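# Sort sticky-gate carabiners into the grey tray

## Task

Find every carabiner whose gate stays open after being pushed open rather than springing closed (there is at least one), and place each of these in the grey tray. Working carabiners must stay on the table and outside the tray. At the end the grippers must have released everything and moved away, and everything must stay in place without the robot holding it.

## Robot and tools

Robot: two arms, left_arm and right_arm, each with 7 joints and a parallel gripper. Positions are reported in one shared frame in metres. The origin sits on the table surface midway between the arms. +x points out across the table, +z points up, and left_arm is on the +y side. The arm names say nothing about image sides.

Tool execute_actions takes "actions", a list holding one item or nothing, plus an optional "pictures" boolean (pictures come by default).
- Empty list []: no command, just returns the current state.
- Motion item {"rows": [[...]], "steps": N}: N is 1 to 15 control steps of 1/30 s, default 15. You may give 1 to 15 rows. Each row is used for one step, and the last row repeats to fill the remaining steps.
- Wait item {"steps": N} with no rows: N is at most 300. It returns once N steps have passed since the previous result, and your reply time counts toward them.
A refused call sends nothing to the robot.

Row layout: one flat list of 18 numbers covering both arms, even if only one arm moves. The first 9 are left_arm: waist, shoulder, upper arm roll, elbow, forearm roll, wrist pitch, wrist roll, gripper position, gripper speed. The next 9 are right_arm in the same order.
- The seven joint values are absolute target angles in radians, in the same form the Joint positions line prints. They are not offsets.
- Stated joint ranges: waist ±69.115, shoulder ±2.250, upper arm roll ±69.115, elbow ±2.580, forearm roll ±69.115, wrist pitch ±2.100, wrist roll ±69.115.
- The true limit may differ from the stated one by up to 0.013 rad either way. A target more than 0.013 beyond a stated end, and further out than the current angle, gets the call refused. A target past the real end is clipped to it, and the result then reports "joint sent to its limit". That line can refer to an earlier action that is still running. If the line is absent, you cannot assume there is more room.
- Gripper position is an absolute opening from -1 to 1. +1 is fully open (85 mm) and 0 is about 41 mm. The pads touch near -0.8. -1 means close until stopped, which is the full grip; grip force is set by the arm, roughly 190 to 235 N per pad.
- Gripper speed is from -1 to 1. It sets how fast the gap changes: about 20 mm/s at -1, 85 at 0 and 150 at +1.
- To leave a gripper unchanged, repeat its last two numbers. A 0 there is a real command.

Motion behaviour:
- Joints are limited in speed and acceleration and are coordinated so that they arrive together. A reversal stops them together. After a large move an arm may not yet have reached the target when the result comes back.
- Each step, every joint target is held within a lead of the measured angle: 0.304 rad for the first four joints and 0.266 for the last three. Targets implying a gripper jump over 70 mm are also scaled back.
- Between calls, the arms keep going toward the last row sent. They stop pursuing it once they have nearly stopped moving, or when any step is HELD. After that only a new action moves them further. Fingers that are still moving finish their motion.

Gripping:
- For a firm hold, send -1 and keep sending it.
- For a lighter hold, open first, then command slightly narrower than the object; each extra millimetre adds force.
- To release, command wider than the object.
- Stopped fingers stay put until the position number changes by at least 0.01. They re-close on their own, no further than the command, if the object gives, slips or is lost.
- position_measured_pct is roughly 50 − 50 × position, so 0 means fully open. If it stops short of the command below about 90, something is held or blocking. Around 90 or slightly above means the pads met on nothing or on something very thin, which may get less force.
- The fingers point along gripper +z and close along its y axis. end_effector_position is the point between the closed pads. Tips reach about 19 mm beyond it when closed and 6 mm when open. Closing pushes the tips about 13 mm further out, so keep that margin above surfaces.

Result lines:
- State line: `left_arm: …` | `right_arm: …` gives each gripper's end_effector_position (m) and end_effector_quat_wxyz. These can be off from the truth, more so at long reach.
- Joint positions (rad) and Joint velocities (rad/s) come per arm, in column order.
- Joint torques come in the same order. They include weight, load and contact, with a per-arm offset, scale and noise.
- "joint command not followed" means the clearance check altered or blocked joint targets on some steps; the rest of the row still ran.
- HELD marks steps where all or part of your row was not sent.
- TORQUE FAULT: contact torque reached a joint's load limit, so that arm halts for 10 s and the rest of the call is dropped. Limits are 50.7 N m for waist, shoulder, upper arm roll and elbow, and 31.9 for forearm roll, wrist pitch and wrist roll. Carried weight counts.
- MOTOR HOT appears from 60 °C. At 75 °C an OVER-TEMPERATURE FAULT makes that arm brake weakly and sag until it cools. Holding loads heats motors, even while you think.

Cameras, all 504x504: cam_head_left, cam_head_right, cam_high, cam_low, cam_left_wrist, cam_right_wrist.

Tool zoom_image takes {"camera": name, "region": [x0, y0, x1, y1]}. Coordinates are pixels from the top-left of that camera's latest image, and the region can be at most 504×504. It returns a sharper close-up.

Tool finished_scene takes {"scene": current scene number}. The result reports success and gives the next task if there is one. Replying without any tool call ends everything.

Cautions:
- Nothing may leave the table.
- Avoid drops, slips, slams, hard hits and very hard pushes.
- Do not let the arms collide or press on each other.
- Loose objects or held parts may get brief outside tugs.
- Before finishing, open the grippers and withdraw them so nothing depends on the robot.
- Faster, smoother, low-effort work is better, and reply time counts as elapsed time.

Each tool is called as name(argument=value, ...) on one line, values as JSON.

## Session

execute_actions(actions=[])

Scene clock: 0.00 s of 6000.00 s.
left_arm: end_effector_position=(+0.0833, +0.5000, +0.2991) position_measured_pct=0.0 end_effector_quat_wxyz=(-0.168, +0.895, +0.397, +0.111) | right_arm: end_effector_position=(+0.4179, -0.2142, +0.1461) position_measured_pct=0.0 end_effector_quat_wxyz=(+0.380, +0.038, +0.647, +0.660)
Joint positions: left_arm=[-1.807 -0.745  0.075  2.341  0.191  1.161  3.78 ] | right_arm=[ 0.646  1.475 -0.554  2.272 -1.678  1.175  4.168]
Joint velocities: left_arm=[ 0.  0. -0. -0.  0. -0. -0.] | right_arm=[-0.001 -0.     0.    -0.     0.001  0.    -0.   ]
Joint torques (N m, as the joint torque sensors report them, + toward a larger angle): no reading

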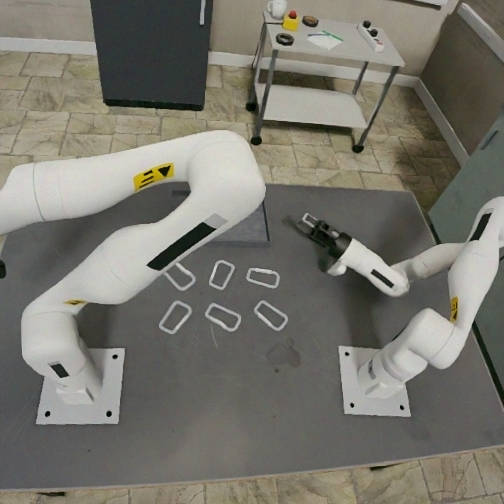

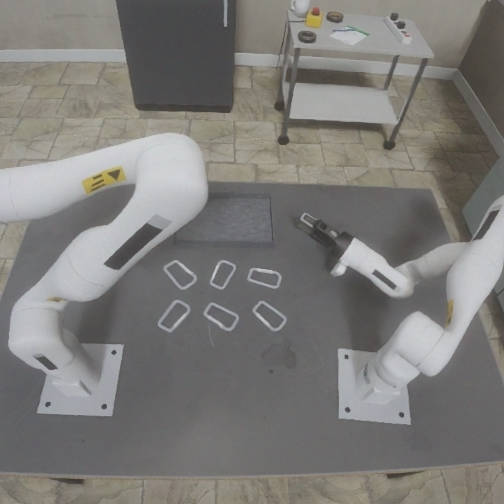

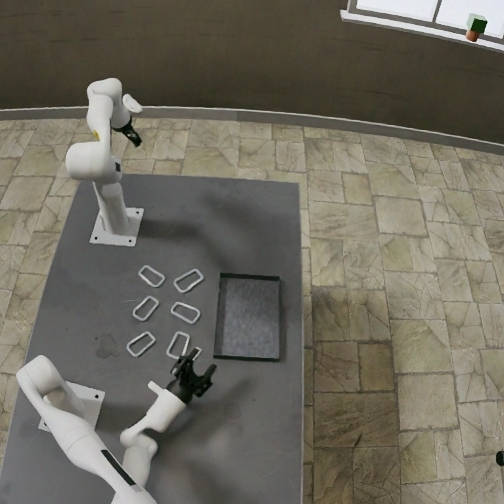

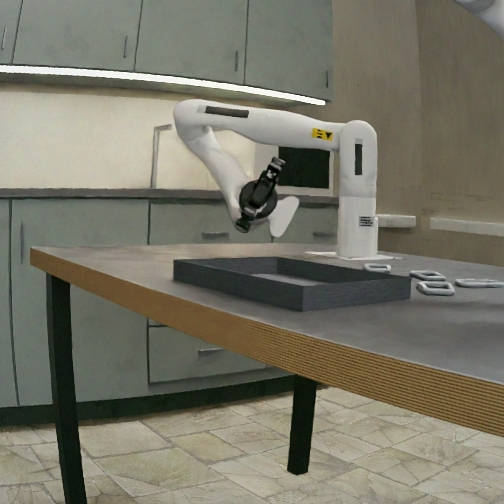

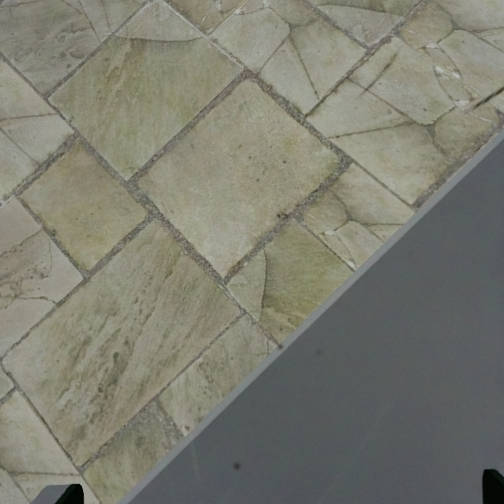

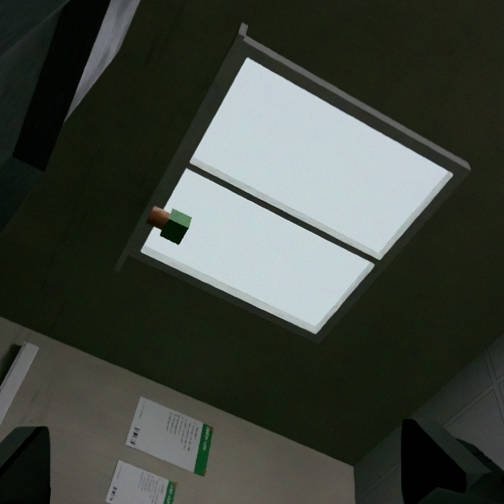

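zoom_image(camera="cam_head_right", region=[140, 180, 310, 350])

zoom_image(camera="cam_high", region=[110, 250, 230, 370])

Region (140, 180, 310, 350) of cam_head_right's 504x504 image, scaled by 2.965, with more detail than that image has.

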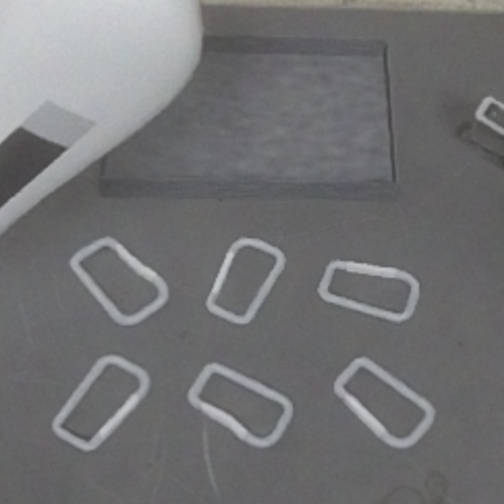

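Region (110, 250, 230, 370) of cam_high's 504x504 image, scaled by 4.200, with more detail than that image has.

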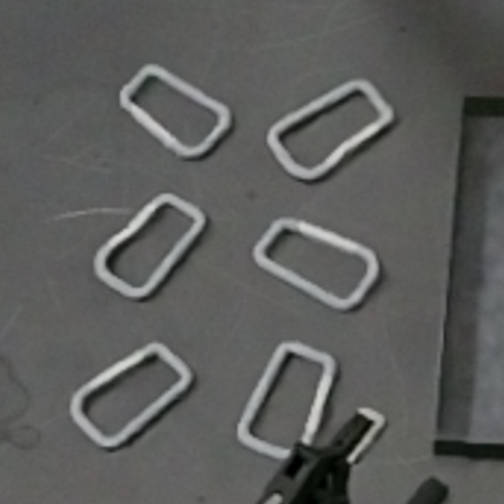

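execute_actions(actions=[{"rows":[[0.5,0.315,0,2.054,0,0.773,3.64,1,0, 0.5,0.5,-0.4,2.1,-1.5,1.1,3.8,1,0]],"steps":15}], pictures=false)

execute_actions(actions=[{"steps":25}], pictures=false)

execute_actions(actions=[{"rows":[[0.5,0.315,0,2.054,0,0.773,3.64,1,0, -0.5,0.315,0,2.054,0,0.773,2.64,1,0]],"steps":15}], pictures=false)

execute_actions(actions=[{"steps":75}])

Scene clock: 16.37 s of 6000.00 s.
left_arm: end_effector_position=(+0.1164, +0.6399, +0.3499) position_measured_pct=0.0 end_effector_quat_wxyz=(-0.231, +0.950, +0.182, +0.103) | right_arm: end_effector_position=(+0.4579, -0.2379, +0.1753) position_measured_pct=0.0 end_effector_quat_wxyz=(+0.370, -0.145, +0.733, +0.552)
Joint positions: left_arm=[-1.432 -0.374  0.017  2.122  0.045  0.883  3.674] | right_arm=[ 0.519  1.003 -0.416  2.119 -1.52   1.108  3.852]
Joint velocities: left_arm=[ 1.031  1.033 -0.081 -0.308 -0.202 -0.491 -0.149] | right_arm=[-0.109 -1.255  0.114 -0.133  0.134 -0.056 -0.357]
Joint torques (N m, as the joint torque sensors report them, + toward a larger angle): left_arm=[-0.01 -2.49  0.67 -8.92  0.33 -0.92 -0.38] | right_arm=[  0.06 -16.85  -4.7    0.16  -0.23   2.7   -0.17]
Steps of this call (steps 1 to 90: nothing new was sent; then 12.87 s passed at rest; steps 91 to 105: all 15 steps of this action). Readings (joint positions | what the end effector reports):
91: left_arm=[-1.805 -0.743 0.075 2.340 0.191 1.160 3.780] | right_arm=[0.646 1.473 -0.554 2.272 -1.677 1.175 4.168] | left_arm position_measured_pct=0.0 | right_arm position_measured_pct=0.0
92: left_arm=[-1.797 -0.736 0.074 2.336 0.188 1.156 3.778] | right_arm=[0.642 1.466 -0.551 2.269 -1.674 1.174 4.163] | left_arm position_measured_pct=0.0 | right_arm position_measured_pct=0.0
94: left_arm=[-1.766 -0.706 0.068 2.311 0.171 1.134 3.765] | right_arm=[0.627 1.435 -0.538 2.254 -1.659 1.167 4.140] | left_arm position_measured_pct=0.0 | right_arm position_measured_pct=0.0
98: left_arm=[-1.659 -0.600 0.045 2.226 0.114 1.043 3.724] | right_arm=[0.572 1.310 -0.480 2.190 -1.593 1.138 4.034] | left_arm position_measured_pct=0.0 | right_arm position_measured_pct=0.0
105: the state above

Scene clock: 17.20 s of 6000.00 s.
left_arm: end_effector_position=(+0.3326, +0.5273, +0.1692) position_measured_pct=0.0 end_effector_quat_wxyz=(-0.020, +0.974, -0.224, +0.018) | right_arm: end_effector_position=(+0.4761, -0.2494, +0.3169) position_measured_pct=0.0 end_effector_quat_wxyz=(+0.469, -0.300, +0.728, +0.400)
Joint positions: left_arm=[-0.634  0.255  0.     2.056  0.002  0.777  3.641] | right_arm=[ 0.5    0.501 -0.4    2.1   -1.5    1.1    3.8  ]
Joint velocities: left_arm=[ 1.046  0.257 -0.    -0.012 -0.007 -0.018 -0.004] | right_arm=[-0.    -0.008  0.001  0.    -0.002 -0.    -0.   ]
Joint torques (N m, as the joint torque sensors report them, + toward a larger angle): left_arm=[ -0.05 -13.62   0.12  -6.16  -0.15   0.02  -0.18] | right_arm=[  0.47 -14.74  -2.37  -5.34  -1.91   2.07   0.08]
Steps of this call (steps 1 to 25: the robot went on to your last target). Readings (joint positions | what the end effector reports):
1: left_arm=[-1.398 -0.340 0.014 2.112 0.039 0.868 3.669] | right_arm=[0.516 0.962 -0.413 2.115 -1.516 1.106 3.841] | left_arm position_measured_pct=0.0 | right_arm position_measured_pct=0.0
2: left_arm=[-1.364 -0.306 0.012 2.104 0.033 0.855 3.665] | right_arm=[0.513 0.921 -0.410 2.112 -1.513 1.105 3.833] | left_arm position_measured_pct=0.0 | right_arm position_measured_pct=0.0
4: left_arm=[-1.298 -0.240 0.009 2.091 0.025 0.834 3.659] | right_arm=[0.509 0.840 -0.407 2.107 -1.508 1.103 3.821] | left_arm position_measured_pct=0.0 | right_arm position_measured_pct=0.0
8: left_arm=[-1.172 -0.114 0.005 2.075 0.015 0.809 3.651] | right_arm=[0.504 0.682 -0.403 2.103 -1.504 1.101 3.809] | left_arm position_measured_pct=0.0 | right_arm position_measured_pct=0.0
25: the state above

Scene clock: 17.70 s of 6000.00 s.
left_arm: end_effector_position=(+0.3800, +0.3465, +0.1508) position_measured_pct=0.0 end_effector_quat_wxyz=(-0.002, +0.880, -0.475, +0.003) | right_arm: end_effector_position=(+0.4439, -0.2467, +0.2259) position_measured_pct=0.0 end_effector_quat_wxyz=(+0.287, -0.403, +0.835, +0.240)
Joint positions: left_arm=[-0.1    0.309 -0.     2.054  0.     0.773  3.64 ] | right_arm=[ 0.025  0.339 -0.052  2.059 -1.093  0.814  3.393]
Joint velocities: left_arm=[ 1.074  0.03  -0.002 -0.001 -0.    -0.004 -0.001] | right_arm=[-1.278 -0.145  0.36  -0.034  1.152 -0.283 -1.155]
Joint torques (N m, as the joint torque sensors report them, + toward a larger angle): left_arm=[  0.33 -13.39   0.08  -5.92   0.02   0.06  -0.28] | right_arm=[  0.62 -13.76  -0.52  -5.82  -1.57   0.95   0.15]
Steps of this call (steps 1 to 15: all 15 steps of this action). Readings (joint positions | what the end effector reports):
1: left_arm=[-0.599 0.263 0.000 2.056 0.001 0.776 3.641] | right_arm=[0.498 0.500 -0.399 2.100 -1.499 1.099 3.799] | left_arm position_measured_pct=0.0 | right_arm position_measured_pct=0.0
2: left_arm=[-0.564 0.270 -0.000 2.055 0.001 0.776 3.641] | right_arm=[0.491 0.495 -0.394 2.099 -1.495 1.095 3.795] | left_arm position_measured_pct=0.0 | right_arm position_measured_pct=0.0
4: left_arm=[-0.493 0.281 -0.000 2.055 0.001 0.775 3.641] | right_arm=[0.460 0.476 -0.368 2.095 -1.472 1.072 3.772] | left_arm position_measured_pct=0.0 | right_arm position_measured_pct=0.0
8: left_arm=[-0.351 0.296 -0.000 2.054 0.000 0.774 3.640] | right_arm=[0.333 0.407 -0.248 2.078 -1.366 0.966 3.666] | left_arm position_measured_pct=0.0 | right_arm position_measured_pct=0.0
15: the state above

Scene clock: 20.20 s of 6000.00 s.
left_arm: end_effector_position=(+0.3200, +0.1479, +0.1485) position_measured_pct=0.0 end_effector_quat_wxyz=(+0.000, +0.701, -0.714, -0.000) | right_arm: end_effector_position=(+0.3423, -0.2756, +0.1485) position_measured_pct=0.0 end_effector_quat_wxyz=(+0.000, +0.660, -0.751, -0.000)
Joint positions: left_arm=[ 0.5    0.315  0.     2.054 -0.     0.773  3.64 ] | right_arm=[-0.5    0.315  0.     2.054  0.     0.773  2.64 ]
Joint velocities: left_arm=[-0.     0.     0.001  0.    -0.001  0.    -0.   ] | right_arm=[-0.     0.    -0.     0.     0.    -0.001 -0.   ]
Joint torques (N m, as the joint torque sensors report them, + toward a larger angle): left_arm=[  0.09 -13.18   0.33  -5.82  -0.02   0.03  -0.26] | right_arm=[  0.41 -13.29   0.18  -6.23  -0.46  -0.44   0.08]
Steps of this call (steps 1 to 45: the robot went on to your last target; steps 46 to 75: nothing new was sent). Readings (joint positions | what the end effector reports):
1: left_arm=[-0.064 0.310 -0.000 2.053 0.000 0.773 3.640] | right_arm=[-0.016 0.334 -0.042 2.058 -1.055 0.805 3.355] | left_arm position_measured_pct=0.0 | right_arm position_measured_pct=0.0
2: left_arm=[-0.028 0.310 -0.000 2.053 0.000 0.773 3.640] | right_arm=[-0.056 0.331 -0.033 2.057 -1.019 0.799 3.319] | left_arm position_measured_pct=0.0 | right_arm position_measured_pct=0.0
4: left_arm=[0.044 0.312 -0.000 2.053 0.000 0.773 3.640] | right_arm=[-0.134 0.326 -0.021 2.056 -0.951 0.790 3.250] | left_arm position_measured_pct=0.0 | right_arm position_measured_pct=0.0
8: left_arm=[0.187 0.313 0.000 2.053 0.000 0.773 3.640] | right_arm=[-0.288 0.321 -0.010 2.054 -0.814 0.780 3.114] | left_arm position_measured_pct=0.0 | right_arm position_measured_pct=0.0
75: the state above
All arms were judged still, so your last target was given up. Only a new action makes them travel on or press farther. Fingers that are still opening or closing keep moving.

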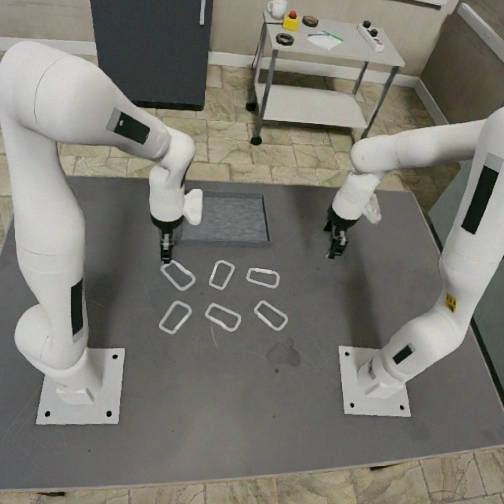

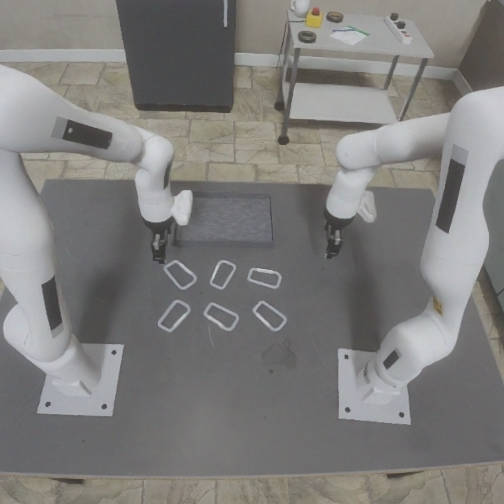

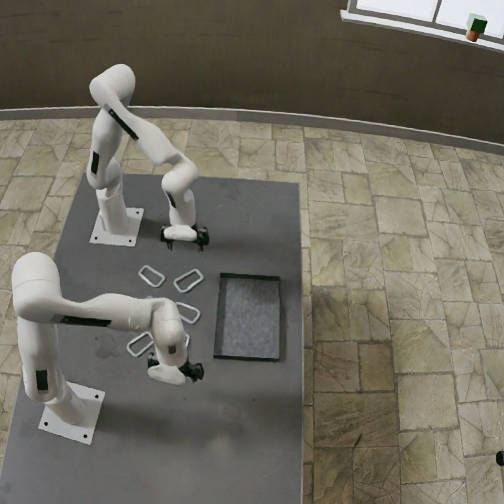

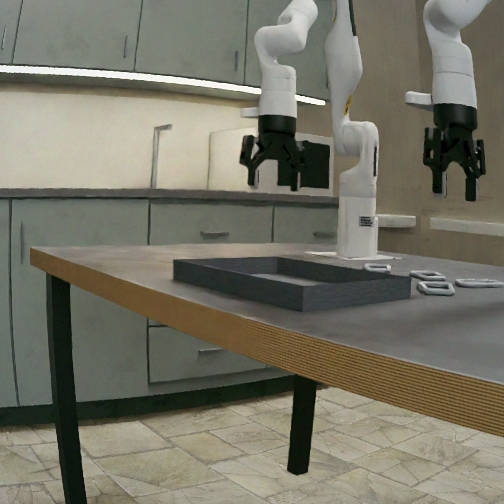

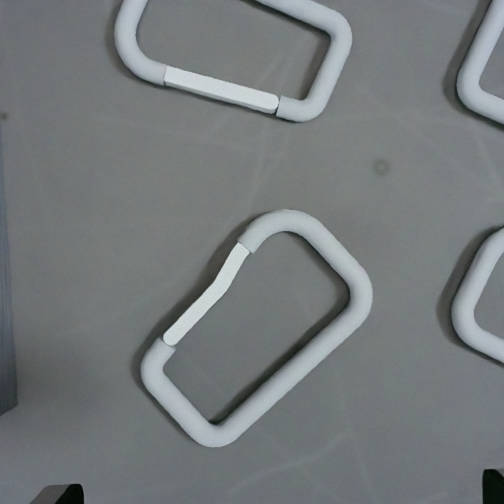

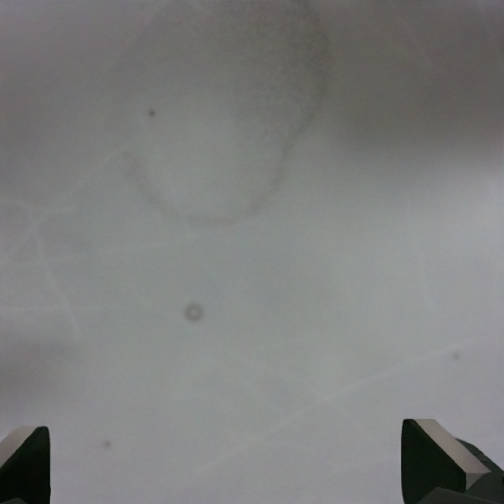

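execute_actions(actions=[{"rows":[[0.797,0.1535,0,1.4465,0,1.5416,3.955,1,0, -0.5,0.315,0,2.054,0,0.773,2.64,1,0]],"steps":15}], pictures=false)

execute_actions(actions=[{"steps":30}])

Scene clock: 37.43 s of 6000.00 s.
left_arm: end_effector_position=(+0.3294, +0.0367, +0.2852) position_measured_pct=0.0 end_effector_quat_wxyz=(-0.004, +0.702, -0.708, +0.079) | right_arm: end_effector_position=(+0.3423, -0.2756, +0.1485) position_measured_pct=0.0 end_effector_quat_wxyz=(+0.000, +0.660, -0.751, -0.000)
Joint positions: left_arm=[0.718 0.198 0.    1.713 0.    1.072 3.868] | right_arm=[-0.5    0.315  0.     2.054  0.     0.773  2.64 ]
Joint velocities: left_arm=[ 0.297 -0.163  0.002 -0.952 -0.     0.839  0.342] | right_arm=[-0.001  0.     0.001 -0.    -0.001 -0.     0.   ]
Joint torques (N m, as the joint torque sensors report them, + toward a larger angle): left_arm=[ -0.69 -13.46   0.11  -8.42  -0.22  -0.19  -0.5 ] | right_arm=[  0.46 -13.26   0.32  -6.15  -0.31  -0.26   0.11]
Steps of this call (steps 1 to 90: nothing new was sent; then 13.73 s passed at rest; steps 91 to 105: all 15 steps of this action). Readings (joint positions | what the end effector reports):
91: left_arm=[0.502 0.314 -0.000 2.053 -0.000 0.774 3.641] | right_arm=[-0.500 0.315 0.000 2.054 0.000 0.773 2.640] | left_arm position_measured_pct=0.0 | right_arm position_measured_pct=0.0
92: left_arm=[0.509 0.311 -0.001 2.048 -0.001 0.779 3.645] | right_arm=[-0.500 0.315 0.000 2.054 0.000 0.773 2.640] | left_arm position_measured_pct=0.0 | right_arm position_measured_pct=0.0
94: left_arm=[0.539 0.296 -0.002 2.022 -0.001 0.802 3.668] | right_arm=[-0.500 0.315 0.000 2.054 0.000 0.773 2.640] | left_arm position_measured_pct=0.0 | right_arm position_measured_pct=0.0
98: left_arm=[0.623 0.250 -0.000 1.920 -0.000 0.891 3.756] | right_arm=[-0.500 0.315 0.000 2.054 0.000 0.773 2.640] | left_arm position_measured_pct=0.0 | right_arm position_measured_pct=0.0
105: the state above

Scene clock: 38.43 s of 6000.00 s.
left_arm: end_effector_position=(+0.2702, +0.0500, +0.3801) position_measured_pct=0.0 end_effector_quat_wxyz=(+0.000, +0.707, -0.707, -0.000) | right_arm: end_effector_position=(+0.3423, -0.2756, +0.1485) position_measured_pct=0.0 end_effector_quat_wxyz=(+0.000, +0.660, -0.751, -0.000)
Joint positions: left_arm=[0.797 0.153 0.    1.446 0.    1.542 3.955] | right_arm=[-0.5    0.315  0.     2.054  0.     0.773  2.64 ]
Joint velocities: left_arm=[ 0.    -0.001  0.001  0.002  0.001 -0.001 -0.   ] | right_arm=[ 0.001  0.     0.     0.    -0.    -0.    -0.   ]
Joint torques (N m, as the joint torque sensors report them, + toward a larger angle): left_arm=[  0.03 -13.09   0.1   -8.55   0.08   0.02  -0.13] | right_arm=[  0.39 -13.23   0.19  -6.1   -0.46  -0.32   0.1 ]
Steps of this call (steps 1 to 30: the robot went on to your last target). Readings (joint positions | what the end effector reports):
1: left_arm=[0.727 0.192 0.000 1.681 0.000 1.101 3.879] | right_arm=[-0.500 0.315 0.000 2.054 0.000 0.773 2.640] | left_arm position_measured_pct=0.0 | right_arm position_measured_pct=0.0
2: left_arm=[0.737 0.187 0.000 1.648 -0.000 1.133 3.889] | right_arm=[-0.500 0.315 0.000 2.054 0.000 0.773 2.640] | left_arm position_measured_pct=0.0 | right_arm position_measured_pct=0.0
4: left_arm=[0.756 0.177 0.000 1.584 0.000 1.209 3.910] | right_arm=[-0.500 0.315 0.000 2.054 0.000 0.773 2.640] | left_arm position_measured_pct=0.0 | right_arm position_measured_pct=0.0
8: left_arm=[0.779 0.162 0.000 1.500 0.000 1.371 3.937] | right_arm=[-0.500 0.315 0.000 2.054 0.000 0.773 2.640] | left_arm position_measured_pct=0.0 | right_arm position_measured_pct=0.0
30: the state above
All arms were judged still, so your last target was given up. Only a new action makes them travel on or press farther. Fingers that are still opening or closing keep moving.

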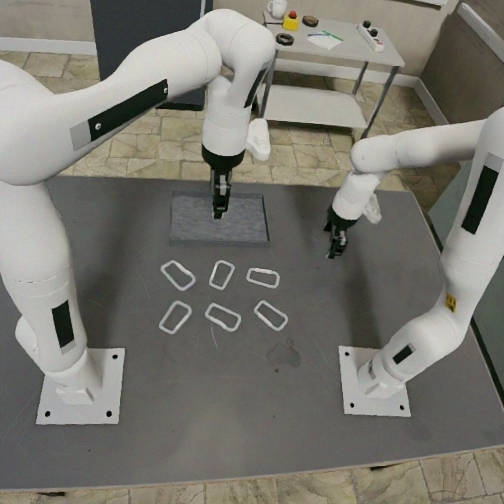

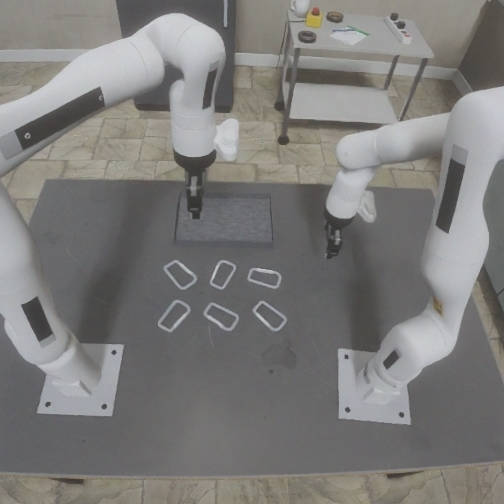

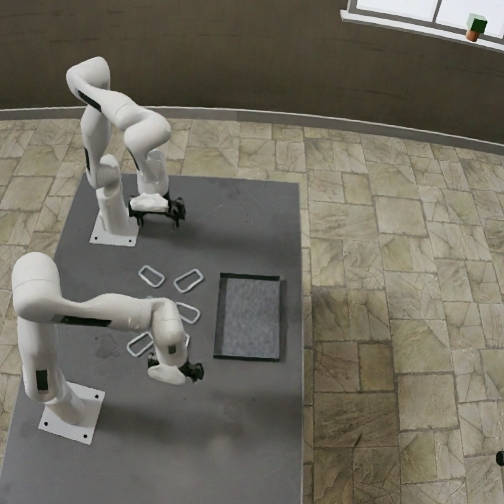

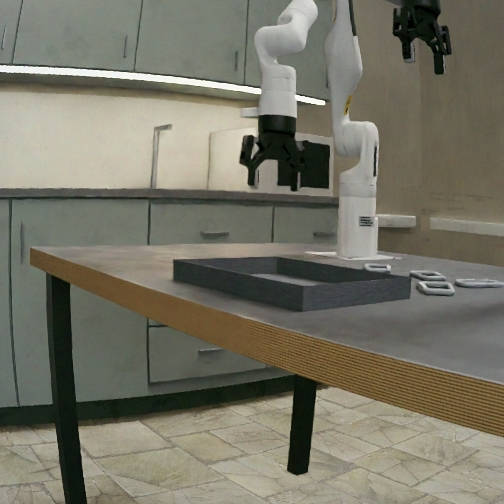

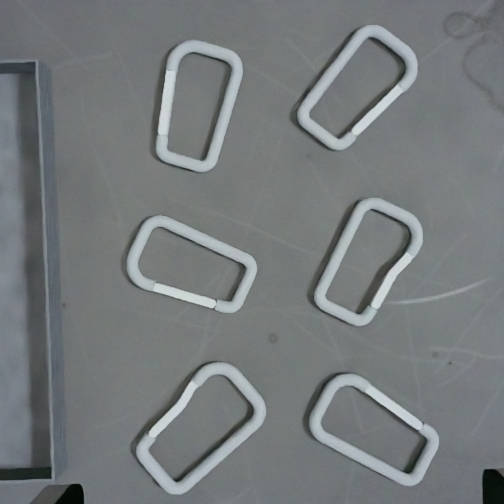

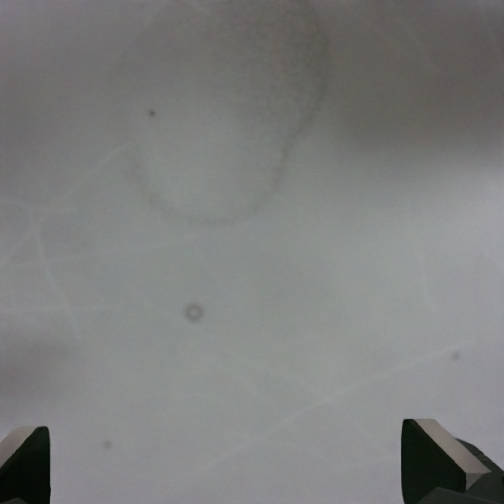

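execute_actions(actions=[{"rows":[[0.541,0.5914,0,2.0975,0,0.4527,2.844,0.7,0, -1.1247,0.5394,0,2.2441,0,0.3581,1.446,0.7,0]],"steps":15}], pictures=false)

execute_actions(actions=[{"steps":40}])

Scene clock: 59.63 s of 6000.00 s.
left_arm: end_effector_position=(+0.2872, +0.1167, +0.1980) position_measured_pct=15.1 end_effector_quat_wxyz=(+0.027, +0.669, -0.728, -0.147) | right_arm: end_effector_position=(+0.2609, -0.1708, +0.0612) position_measured_pct=15.1 end_effector_quat_wxyz=(+0.011, +0.682, -0.731, +0.000)
Joint positions: left_arm=[ 0.628  0.422 -0.     1.732 -0.     1.288  3.703] | right_arm=[-0.894  0.491  0.001  2.203  0.     0.47   2.306]
Joint velocities: left_arm=[-0.261  0.514 -0.001  0.798 -0.002 -0.702 -0.698] | right_arm=[-1.083  0.23  -0.002  0.195 -0.001 -0.554 -0.994]
Joint torques (N m, as the joint torque sensors report them, + toward a larger angle): left_arm=[  0.57 -17.12   0.5   -6.02   0.02   1.39  -0.5 ] | right_arm=[  0.29 -14.77  -0.06  -3.24  -0.34  -0.17  -0.24]
Steps of this call (steps 1 to 90: nothing new was sent; then 17.70 s passed at rest; steps 91 to 105: all 15 steps of this action). Readings (joint positions | what the end effector reports):
91: left_arm=[0.796 0.155 0.000 1.447 0.000 1.541 3.954] | right_arm=[-0.502 0.316 0.000 2.055 0.000 0.772 2.639] | left_arm position_measured_pct=0.0 | right_arm position_measured_pct=0.0
92: left_arm=[0.790 0.160 0.001 1.452 0.001 1.537 3.950] | right_arm=[-0.509 0.321 0.001 2.058 0.001 0.768 2.635] | left_arm position_measured_pct=0.8 | right_arm position_measured_pct=0.8
94: left_arm=[0.764 0.188 0.002 1.478 0.001 1.513 3.927] | right_arm=[-0.539 0.343 0.002 2.074 0.001 0.744 2.612] | left_arm position_measured_pct=4.8 | right_arm position_measured_pct=4.8
98: left_arm=[0.702 0.278 0.000 1.565 0.000 1.436 3.850] | right_arm=[-0.653 0.413 0.001 2.134 0.000 0.648 2.516] | left_arm position_measured_pct=13.5 | right_arm position_measured_pct=13.5
105: the state above

Scene clock: 60.97 s of 6000.00 s.
left_arm: end_effector_position=(+0.3309, +0.1242, +0.0401) position_measured_pct=15.1 end_effector_quat_wxyz=(+0.000, -0.350, +0.937, -0.000) | right_arm: end_effector_position=(+0.2056, -0.1191, +0.0401) position_measured_pct=15.1 end_effector_quat_wxyz=(-0.000, -0.422, +0.906, -0.000)
Joint positions: left_arm=[ 0.541  0.591 -0.     2.097 -0.     0.453  2.844] | right_arm=[-1.125  0.539  0.     2.244  0.     0.358  1.446]
Joint velocities: left_arm=[-0.     0.     0.001  0.     0.001  0.    -0.   ] | right_arm=[ 0.    -0.     0.001 -0.    -0.     0.     0.   ]
Joint torques (N m, as the joint torque sensors report them, + toward a larger angle): left_arm=[  0.05 -15.98   0.55  -3.94  -0.05  -0.14  -0.38] | right_arm=[  0.32 -14.36   0.18  -3.08  -0.34  -0.3    0.07]
Steps of this call (steps 1 to 40: the robot went on to your last target). Readings (joint positions | what the end effector reports):
1: left_arm=[0.619 0.439 -0.000 1.759 -0.000 1.264 3.679] | right_arm=[-0.930 0.499 0.000 2.209 0.000 0.452 2.271] | left_arm position_measured_pct=15.1 | right_arm position_measured_pct=15.1
2: left_arm=[0.612 0.454 -0.000 1.787 -0.000 1.240 3.655] | right_arm=[-0.964 0.506 -0.000 2.216 -0.000 0.435 2.231] | left_arm position_measured_pct=15.1 | right_arm position_measured_pct=15.1
4: left_arm=[0.597 0.482 -0.000 1.845 -0.000 1.188 3.604] | right_arm=[-1.017 0.517 -0.001 2.226 -0.000 0.408 2.150] | left_arm position_measured_pct=15.1 | right_arm position_measured_pct=15.1
8: left_arm=[0.570 0.535 -0.000 1.966 -0.000 1.052 3.467] | right_arm=[-1.078 0.530 -0.001 2.237 -0.000 0.377 1.988] | left_arm position_measured_pct=15.1 | right_arm position_measured_pct=15.1
40: the state above

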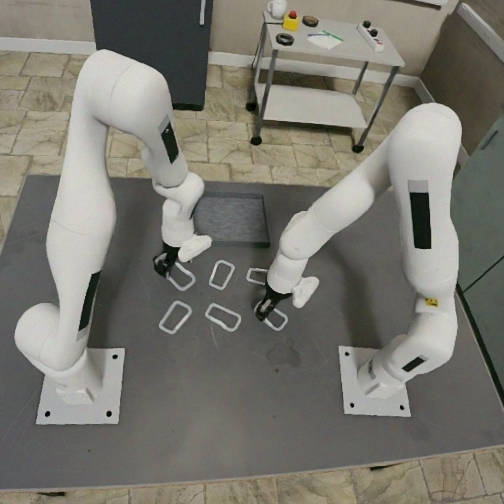

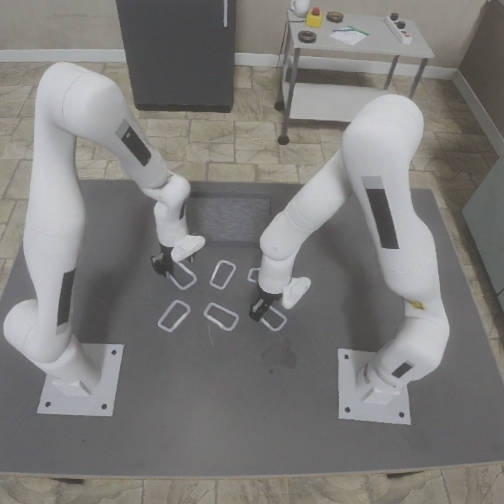

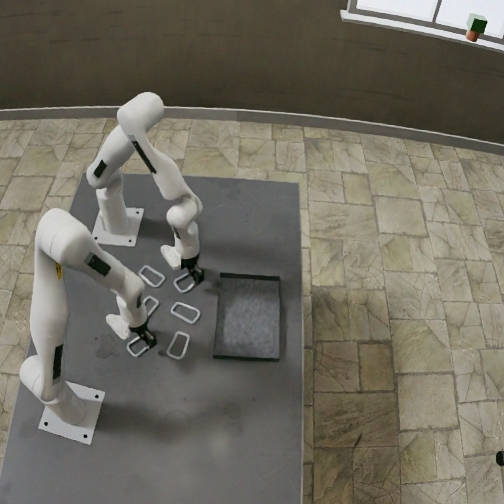

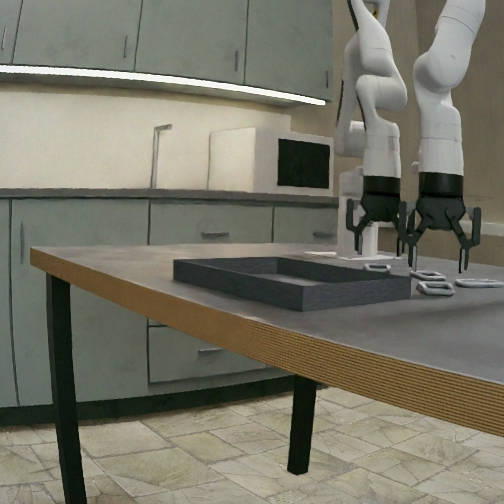

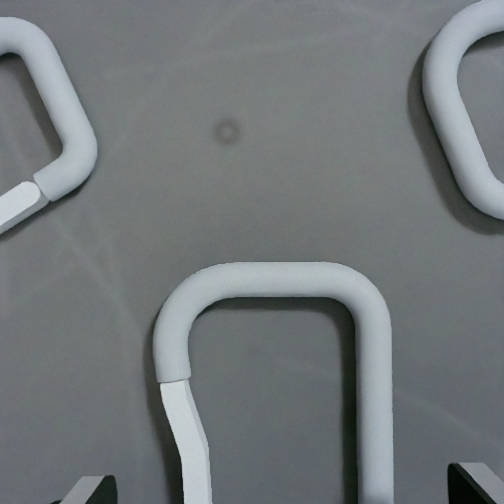

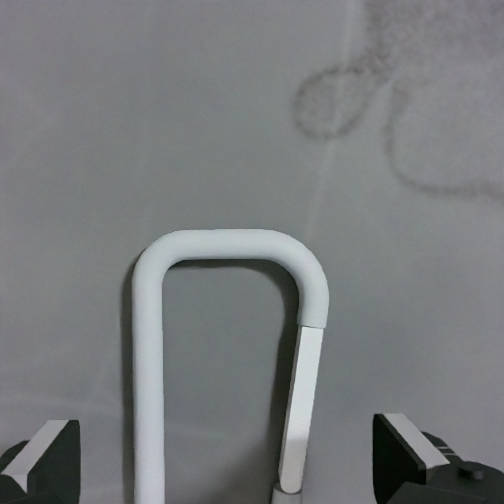

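execute_actions(actions=[{"rows":[[0.559,0.6399,0,2.1125,0,0.3892,2.862,0.7,0, -1.1292,0.5879,0,2.2902,0,0.2635,1.442,0.7,0]],"steps":15}], pictures=false)

execute_actions(actions=[{"rows":[[0.559,0.6399,0,2.1125,0,0.3892,2.862,0.1,-0.3, -1.1292,0.5879,0,2.2902,0,0.2635,1.442,0.05,-0.3]],"steps":15}])

zoom_image(camera="cam_low", region=[340, 200, 504, 310])

Scene clock: 69.73 s of 6000.00 s.
left_arm: end_effector_position=(+0.3257, +0.1197, +0.0203) position_measured_pct=15.1 end_effector_quat_wxyz=(+0.000, -0.350, +0.937, -0.000) | right_arm: end_effector_position=(+0.1985, -0.1274, +0.0202) position_measured_pct=15.1 end_effector_quat_wxyz=(+0.000, -0.423, +0.906, +0.000)
Joint positions: left_arm=[0.559 0.64  0.    2.113 0.    0.389 2.862] | right_arm=[-1.129  0.588 -0.     2.29  -0.     0.264  1.442]
Joint velocities: left_arm=[ 0.002  0.003  0.    -0.002  0.001  0.001  0.001] | right_arm=[-0.     0.004 -0.     0.     0.    -0.    -0.   ]
Joint torques (N m, as the joint torque sensors report them, + toward a larger angle): left_arm=[  0.13 -16.25   0.47  -3.55   0.02   0.21  -0.1 ] | right_arm=[  0.35 -13.81   0.38  -2.29  -0.36  -0.34   0.06]
Steps of this call (steps 1 to 15: the robot went on to your last target; steps 16 to 90: nothing new was sent; then 5.27 s passed at rest; steps 91 to 105: all 15 steps of this action). Readings (joint positions | what the end effector reports):
91: left_arm=[0.542 0.593 -0.000 2.098 -0.000 0.452 2.844] | right_arm=[-1.125 0.541 0.000 2.245 0.000 0.356 1.446] | left_arm position_measured_pct=15.1 | right_arm position_measured_pct=15.1
92: left_arm=[0.544 0.599 -0.000 2.099 -0.000 0.445 2.846] | right_arm=[-1.126 0.548 0.000 2.250 0.000 0.346 1.446] | left_arm position_measured_pct=15.1 | right_arm position_measured_pct=15.1
94: left_arm=[0.554 0.625 -0.000 2.106 -0.000 0.414 2.855] | right_arm=[-1.128 0.573 0.000 2.272 0.000 0.300 1.444] | left_arm position_measured_pct=15.1 | right_arm position_measured_pct=15.1
98: left_arm=[0.558 0.637 0.000 2.112 0.000 0.390 2.862] | right_arm=[-1.129 0.585 -0.000 2.290 -0.000 0.264 1.442] | left_arm position_measured_pct=15.1 | right_arm position_measured_pct=15.1
105: the state above

Scene clock: 70.23 s of 6000.00 s.
left_arm: end_effector_position=(+0.3256, +0.1199, +0.0210) position_measured_pct=42.5 end_effector_quat_wxyz=(+0.000, -0.350, +0.937, -0.000) | right_arm: end_effector_position=(+0.1993, -0.1276, +0.0209) position_measured_pct=42.9 end_effector_quat_wxyz=(+0.001, -0.422, +0.907, +0.000)
Joint positions: left_arm=[ 0.559  0.637 -0.     2.113 -0.     0.391  2.862] | right_arm=[-1.129  0.586  0.001  2.29   0.     0.264  1.442]
Joint velocities: left_arm=[ 0.001 -0.012  0.005  0.001  0.     0.002 -0.001] | right_arm=[ 0.004 -0.019  0.01   0.     0.003  0.005 -0.   ]
Joint torques (N m, as the joint torque sensors report them, + toward a larger angle): left_arm=[ -0.07 -13.24   0.61  -3.86   0.29  -0.84  -0.11] | right_arm=[-0.3  -9.85 -1.18 -2.4  -0.56 -0.84  0.1 ]
Steps of this call (steps 1 to 15: all 15 steps of this action). Readings (joint positions | what the end effector reports):
1: left_arm=[0.559 0.640 0.000 2.113 0.000 0.389 2.862] | right_arm=[-1.129 0.588 -0.000 2.290 -0.000 0.264 1.442] | left_arm position_measured_pct=15.1 | right_arm position_measured_pct=15.1
2: left_arm=[0.559 0.640 0.000 2.113 0.000 0.389 2.862] | right_arm=[-1.129 0.588 -0.000 2.290 -0.000 0.264 1.442] | left_arm position_measured_pct=15.5 | right_arm position_measured_pct=15.5
4: left_arm=[0.559 0.640 0.000 2.112 0.000 0.389 2.862] | right_arm=[-1.129 0.588 -0.000 2.290 0.000 0.264 1.442] | left_arm position_measured_pct=18.7 | right_arm position_measured_pct=18.7
8: left_arm=[0.559 0.640 0.000 2.112 0.000 0.389 2.862] | right_arm=[-1.129 0.588 -0.000 2.290 -0.000 0.263 1.442] | left_arm position_measured_pct=27.4 | right_arm position_measured_pct=27.4
15: the state above

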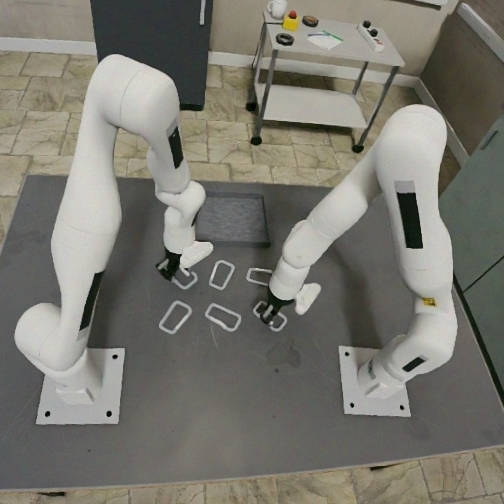

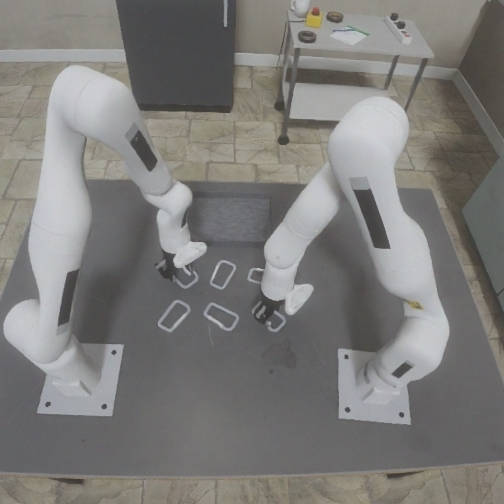

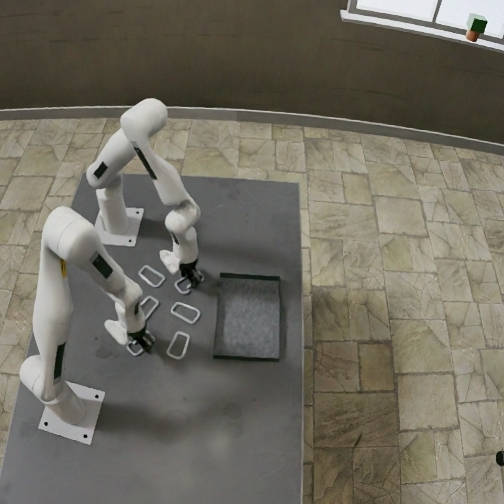

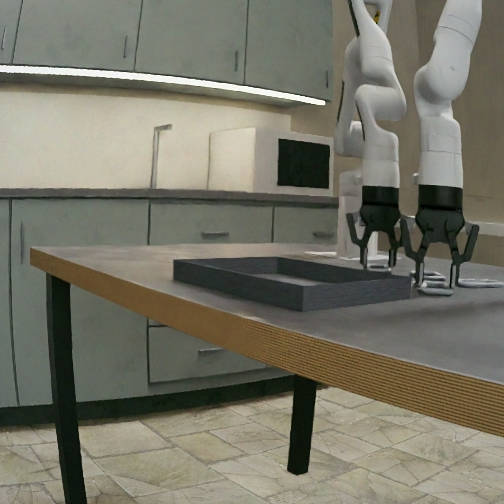

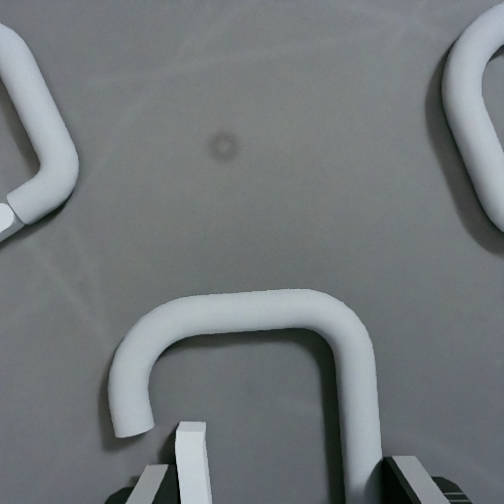

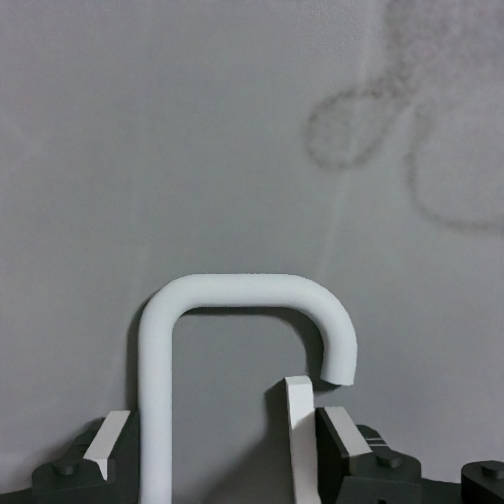

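Region (340, 200, 504, 310) of cam_low's 504x504 image, scaled by 3.073, with more detail than that image has; it fills the top 338 rows of this view, and the rest is white.

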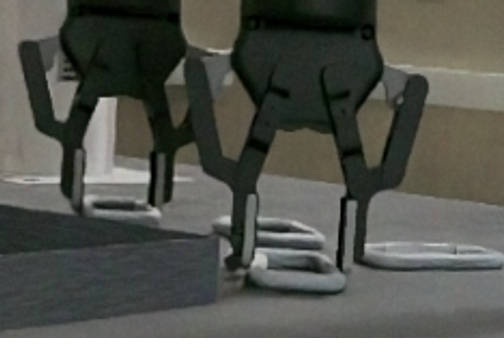

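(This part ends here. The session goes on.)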